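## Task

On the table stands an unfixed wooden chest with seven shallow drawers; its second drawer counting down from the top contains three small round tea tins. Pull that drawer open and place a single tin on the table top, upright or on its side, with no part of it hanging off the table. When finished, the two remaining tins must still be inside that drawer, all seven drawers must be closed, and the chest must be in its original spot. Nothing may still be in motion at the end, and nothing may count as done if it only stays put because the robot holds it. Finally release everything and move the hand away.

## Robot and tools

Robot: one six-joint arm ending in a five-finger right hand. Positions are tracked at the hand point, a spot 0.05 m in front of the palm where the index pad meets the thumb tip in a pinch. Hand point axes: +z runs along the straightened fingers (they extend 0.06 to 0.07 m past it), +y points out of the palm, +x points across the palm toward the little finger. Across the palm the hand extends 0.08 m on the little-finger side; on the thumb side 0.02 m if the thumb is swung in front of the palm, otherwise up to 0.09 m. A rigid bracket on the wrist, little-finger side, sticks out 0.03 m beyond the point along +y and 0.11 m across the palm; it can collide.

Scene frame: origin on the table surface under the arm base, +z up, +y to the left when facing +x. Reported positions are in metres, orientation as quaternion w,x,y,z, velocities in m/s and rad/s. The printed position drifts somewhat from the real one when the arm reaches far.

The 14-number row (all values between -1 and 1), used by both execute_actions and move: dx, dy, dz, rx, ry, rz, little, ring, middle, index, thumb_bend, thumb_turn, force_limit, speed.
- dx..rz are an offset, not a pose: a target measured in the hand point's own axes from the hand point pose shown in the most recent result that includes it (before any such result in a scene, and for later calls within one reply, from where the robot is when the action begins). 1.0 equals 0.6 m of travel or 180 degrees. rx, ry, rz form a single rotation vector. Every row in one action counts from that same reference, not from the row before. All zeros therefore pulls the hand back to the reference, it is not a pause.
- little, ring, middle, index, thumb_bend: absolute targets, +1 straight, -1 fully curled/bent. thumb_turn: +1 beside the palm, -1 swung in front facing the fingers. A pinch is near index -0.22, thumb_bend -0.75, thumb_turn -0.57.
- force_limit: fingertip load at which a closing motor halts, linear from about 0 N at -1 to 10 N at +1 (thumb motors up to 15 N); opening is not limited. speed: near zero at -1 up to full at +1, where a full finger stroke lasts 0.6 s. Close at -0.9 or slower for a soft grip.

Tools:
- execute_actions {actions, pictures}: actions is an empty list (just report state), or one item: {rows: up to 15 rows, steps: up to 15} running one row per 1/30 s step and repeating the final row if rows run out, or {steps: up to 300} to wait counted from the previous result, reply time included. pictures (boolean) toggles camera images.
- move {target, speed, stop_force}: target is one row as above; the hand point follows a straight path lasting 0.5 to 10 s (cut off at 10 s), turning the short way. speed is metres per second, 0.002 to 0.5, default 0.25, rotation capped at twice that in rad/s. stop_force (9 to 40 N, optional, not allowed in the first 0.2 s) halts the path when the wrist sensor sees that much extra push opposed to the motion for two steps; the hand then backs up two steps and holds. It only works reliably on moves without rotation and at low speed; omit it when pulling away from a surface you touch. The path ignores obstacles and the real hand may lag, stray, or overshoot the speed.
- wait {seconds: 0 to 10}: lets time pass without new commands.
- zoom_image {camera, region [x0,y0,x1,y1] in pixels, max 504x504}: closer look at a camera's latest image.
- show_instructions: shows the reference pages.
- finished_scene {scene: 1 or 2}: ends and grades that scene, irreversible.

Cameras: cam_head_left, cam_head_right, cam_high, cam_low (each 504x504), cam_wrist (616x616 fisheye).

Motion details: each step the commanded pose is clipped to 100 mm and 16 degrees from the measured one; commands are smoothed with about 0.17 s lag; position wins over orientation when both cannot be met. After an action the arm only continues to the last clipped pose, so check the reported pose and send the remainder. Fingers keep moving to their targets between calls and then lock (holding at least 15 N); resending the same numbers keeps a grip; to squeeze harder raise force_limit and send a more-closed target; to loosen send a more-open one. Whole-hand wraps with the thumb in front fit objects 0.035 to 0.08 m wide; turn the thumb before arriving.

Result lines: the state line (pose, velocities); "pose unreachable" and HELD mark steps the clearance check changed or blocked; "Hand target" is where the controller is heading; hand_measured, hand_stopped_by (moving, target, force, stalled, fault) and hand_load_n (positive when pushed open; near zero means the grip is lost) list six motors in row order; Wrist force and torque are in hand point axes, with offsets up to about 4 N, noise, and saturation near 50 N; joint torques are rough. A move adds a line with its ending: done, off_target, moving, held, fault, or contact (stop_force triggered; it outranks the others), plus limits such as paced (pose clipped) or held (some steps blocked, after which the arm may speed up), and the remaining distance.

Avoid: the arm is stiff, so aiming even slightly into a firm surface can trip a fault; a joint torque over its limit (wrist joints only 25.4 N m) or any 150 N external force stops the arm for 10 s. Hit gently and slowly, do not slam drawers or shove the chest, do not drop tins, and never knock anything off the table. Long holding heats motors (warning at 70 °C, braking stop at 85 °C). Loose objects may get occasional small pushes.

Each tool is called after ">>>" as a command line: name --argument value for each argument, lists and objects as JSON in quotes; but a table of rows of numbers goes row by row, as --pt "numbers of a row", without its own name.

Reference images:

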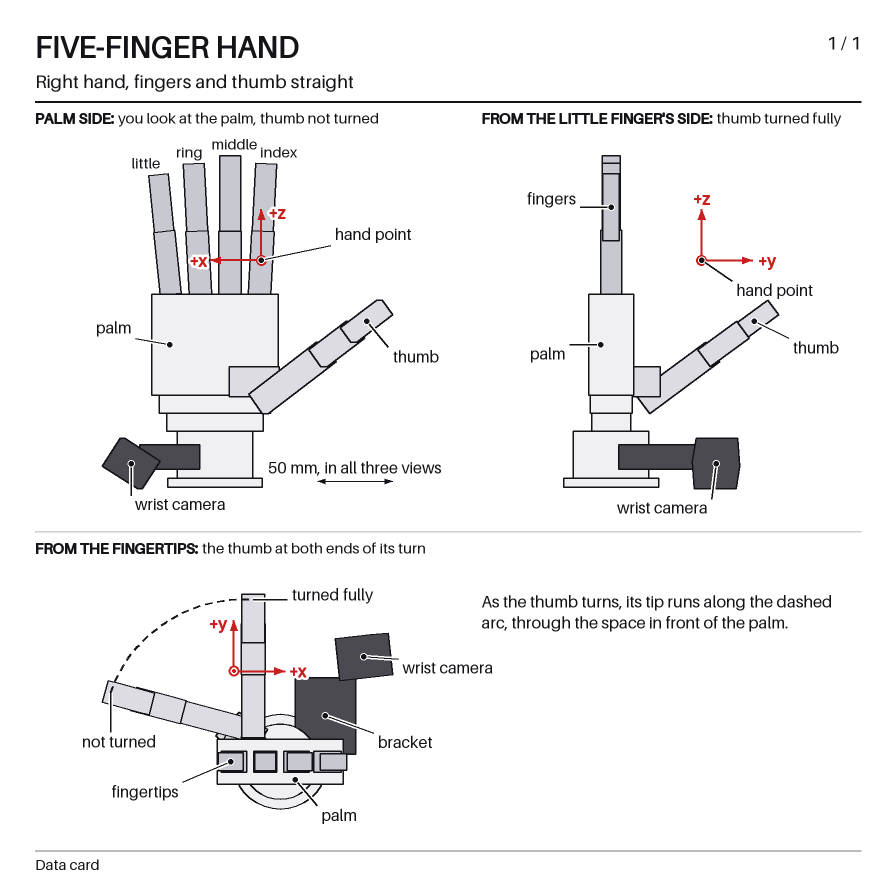

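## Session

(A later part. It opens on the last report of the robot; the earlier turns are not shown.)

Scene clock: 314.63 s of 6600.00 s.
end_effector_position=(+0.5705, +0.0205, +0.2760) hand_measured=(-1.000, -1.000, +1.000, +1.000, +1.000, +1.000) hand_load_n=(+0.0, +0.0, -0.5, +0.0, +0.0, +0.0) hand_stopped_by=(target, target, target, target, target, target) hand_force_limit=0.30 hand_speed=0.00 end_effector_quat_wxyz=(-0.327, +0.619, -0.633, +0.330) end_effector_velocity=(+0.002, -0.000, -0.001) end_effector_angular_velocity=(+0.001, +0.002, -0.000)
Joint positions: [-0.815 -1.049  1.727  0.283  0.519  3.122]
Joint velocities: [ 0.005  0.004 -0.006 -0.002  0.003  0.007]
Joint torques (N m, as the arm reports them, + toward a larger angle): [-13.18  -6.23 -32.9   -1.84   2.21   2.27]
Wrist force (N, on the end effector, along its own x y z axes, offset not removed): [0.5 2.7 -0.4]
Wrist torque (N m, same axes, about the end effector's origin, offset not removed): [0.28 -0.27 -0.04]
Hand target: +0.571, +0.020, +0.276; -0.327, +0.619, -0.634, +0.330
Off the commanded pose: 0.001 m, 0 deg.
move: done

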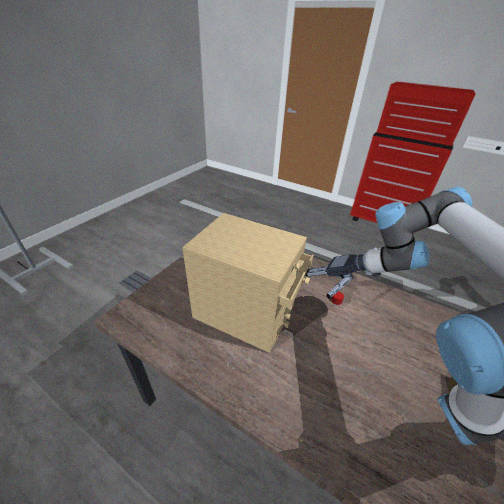

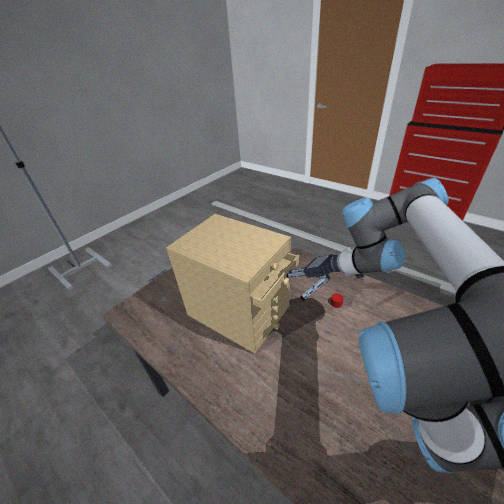

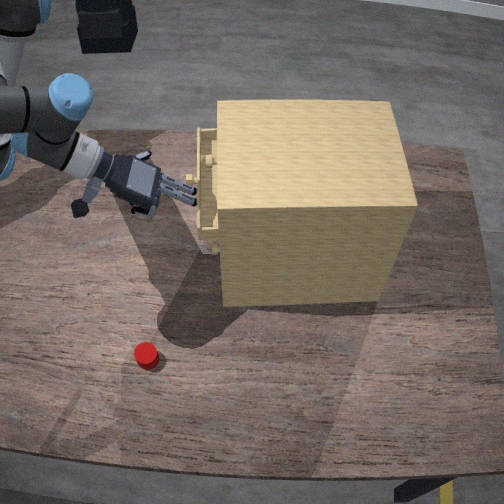

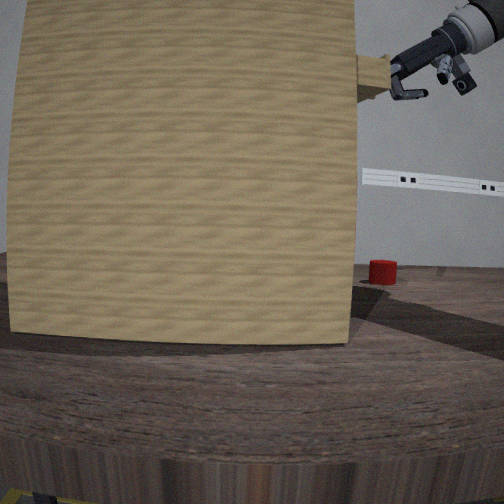

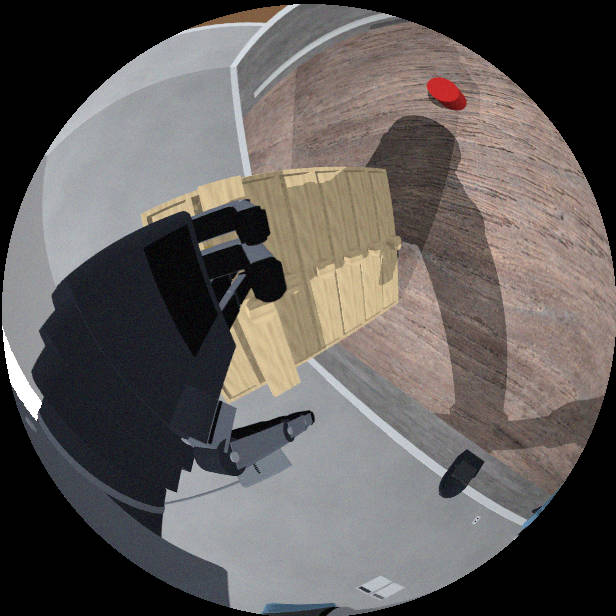

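>>> move --target '[0,-0.048,0.07,0,0,0,-1,-1,1,1,1,1,0.3,0]' --speed 0.008 --stop_force 9

>>> move --target '[0,0.1,-0.2,0,0,0,-1,-1,1,1,1,1,0.3,0]' --speed 0.1

>>> zoom_image --camera "cam_high" --region '[140,80,300,280]'

Scene clock: 327.83 s of 6600.00 s.
end_effector_position=(+0.6116, +0.0197, +0.2756) hand_measured=(-1.000, -1.000, +1.000, +1.000, +1.000, +1.000) hand_load_n=(+0.0, +0.0, -3.0, +0.0, +0.0, +0.0) hand_stopped_by=(target, target, target, target, target, target) hand_force_limit=0.30 hand_speed=0.00 end_effector_quat_wxyz=(-0.327, +0.619, -0.634, +0.330) end_effector_velocity=(-0.002, +0.000, -0.001) end_effector_angular_velocity=(+0.000, +0.002, +0.003)
Joint positions: [-0.752 -0.997  1.616  0.257  0.558  3.22 ]
Joint velocities: [-0.002 -0.001  0.006  0.    -0.004 -0.007]
Joint torques (N m, as the arm reports them, + toward a larger angle): [-40.24 -18.8   -6.89  -1.96  -1.41  -1.67]
Wrist force (N, on the end effector, along its own x y z axes, offset not removed): [-0.2 0.4 -22.0]
Wrist torque (N m, same axes, about the end effector's origin, offset not removed): [0.85 0.35 -0.15]
Hand target: +0.611, +0.020, +0.276; -0.327, +0.619, -0.634, +0.330
Off the commanded pose: 0.010 m, 0 deg.
After step 90, 4.70 s passed at rest.
move: contact

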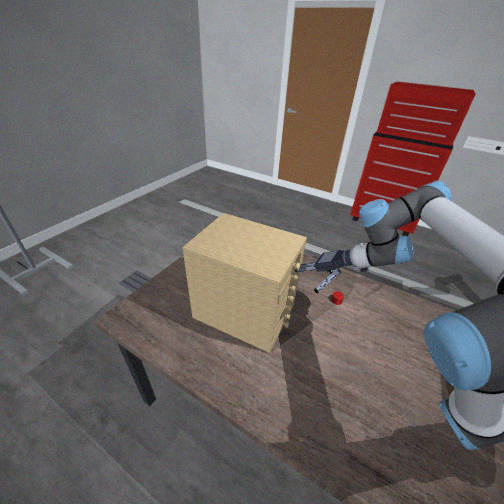

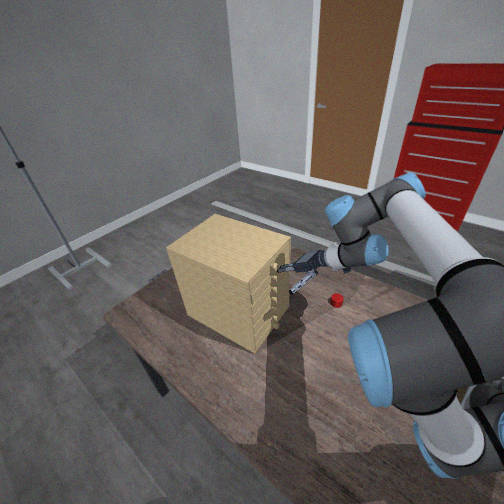

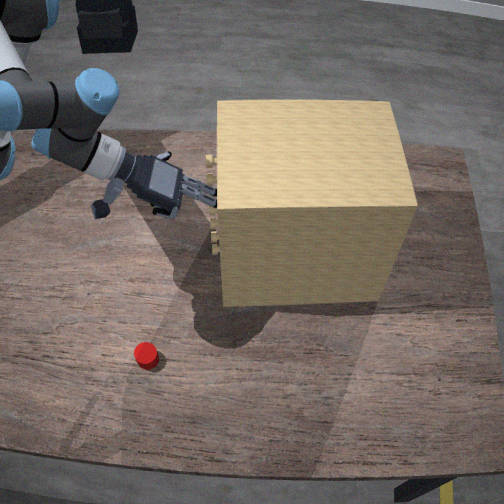

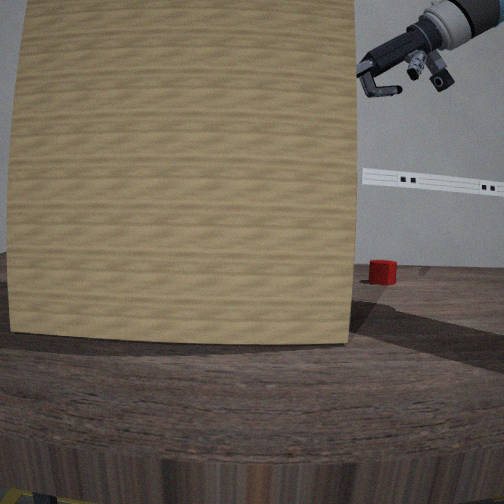

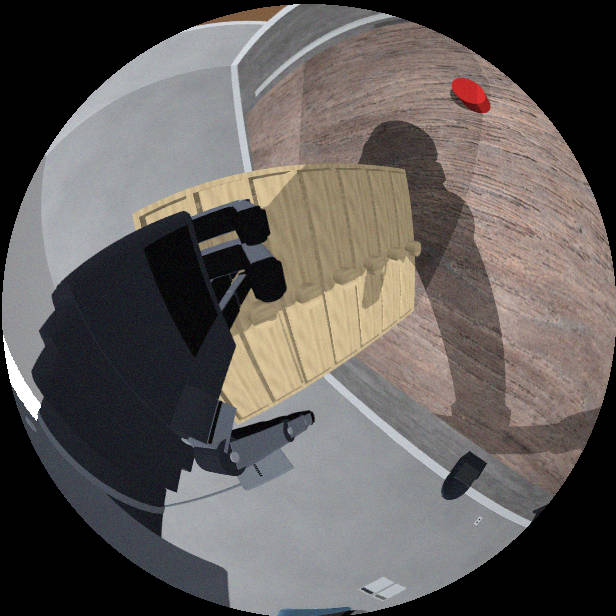

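Scene clock: 329.70 s of 6600.00 s.
end_effector_position=(+0.4792, +0.0225, +0.2947) hand_measured=(-1.000, -1.000, +1.000, +1.000, +1.000, +1.000) hand_load_n=(+0.0, +0.0, +0.0, +0.0, +0.0, +0.0) hand_stopped_by=(target, target, target, target, target, target) hand_force_limit=0.30 hand_speed=0.00 end_effector_quat_wxyz=(-0.327, +0.619, -0.633, +0.330) end_effector_velocity=(-0.002, +0.001, -0.001) end_effector_angular_velocity=(+0.001, +0.005, +0.004)
Joint positions: [-1.016 -1.125  1.918  0.521  0.433  2.725]
Joint velocities: [-0.002  0.004  0.002  0.014 -0.002 -0.02 ]
Joint torques (N m, as the arm reports them, + toward a larger angle): [-37.89   0.2   -5.01   2.69  -2.28  -2.14]
Wrist force (N, on the end effector, along its own x y z axes, offset not removed): [1.4 -2.9 -2.0]
Wrist torque (N m, same axes, about the end effector's origin, offset not removed): [-0.17 -0.20 0.13]
Hand target: +0.479, +0.023, +0.295; -0.327, +0.619, -0.633, +0.330
Off the commanded pose: 0.001 m, 0 deg.
move: done

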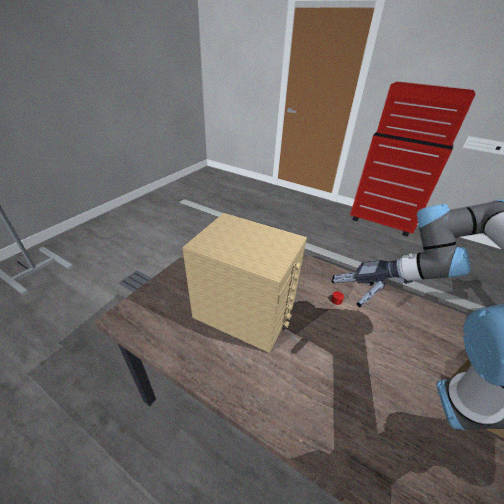

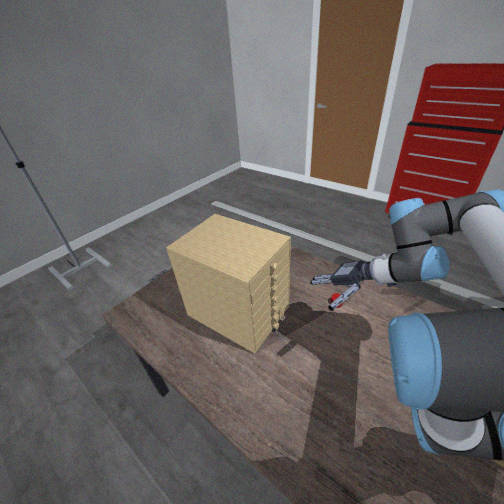

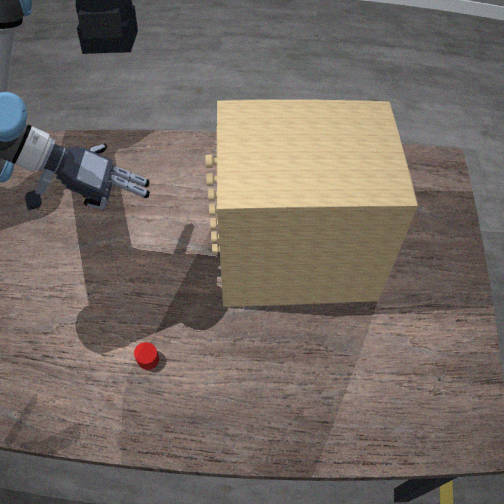

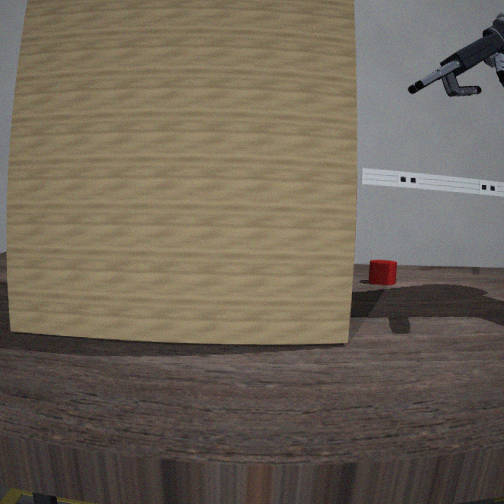

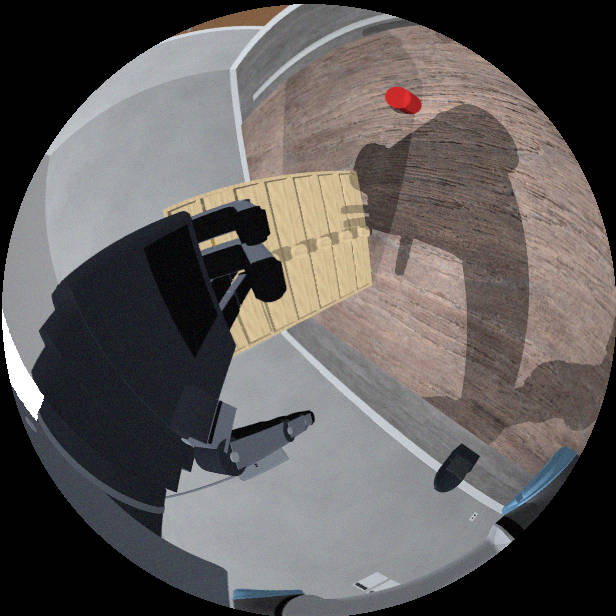

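Region (140, 80, 300, 280) of cam_high's 504x504 image, scaled by 2.520, with more detail than that image has; it fills the left 403 columns of this view, and the rest is white.

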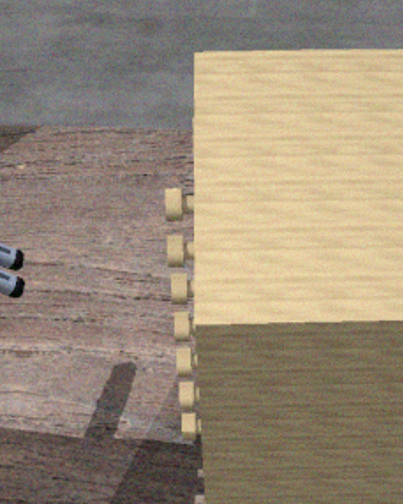

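>>> finished_scene --scene 1

The scene is finished: the task was done.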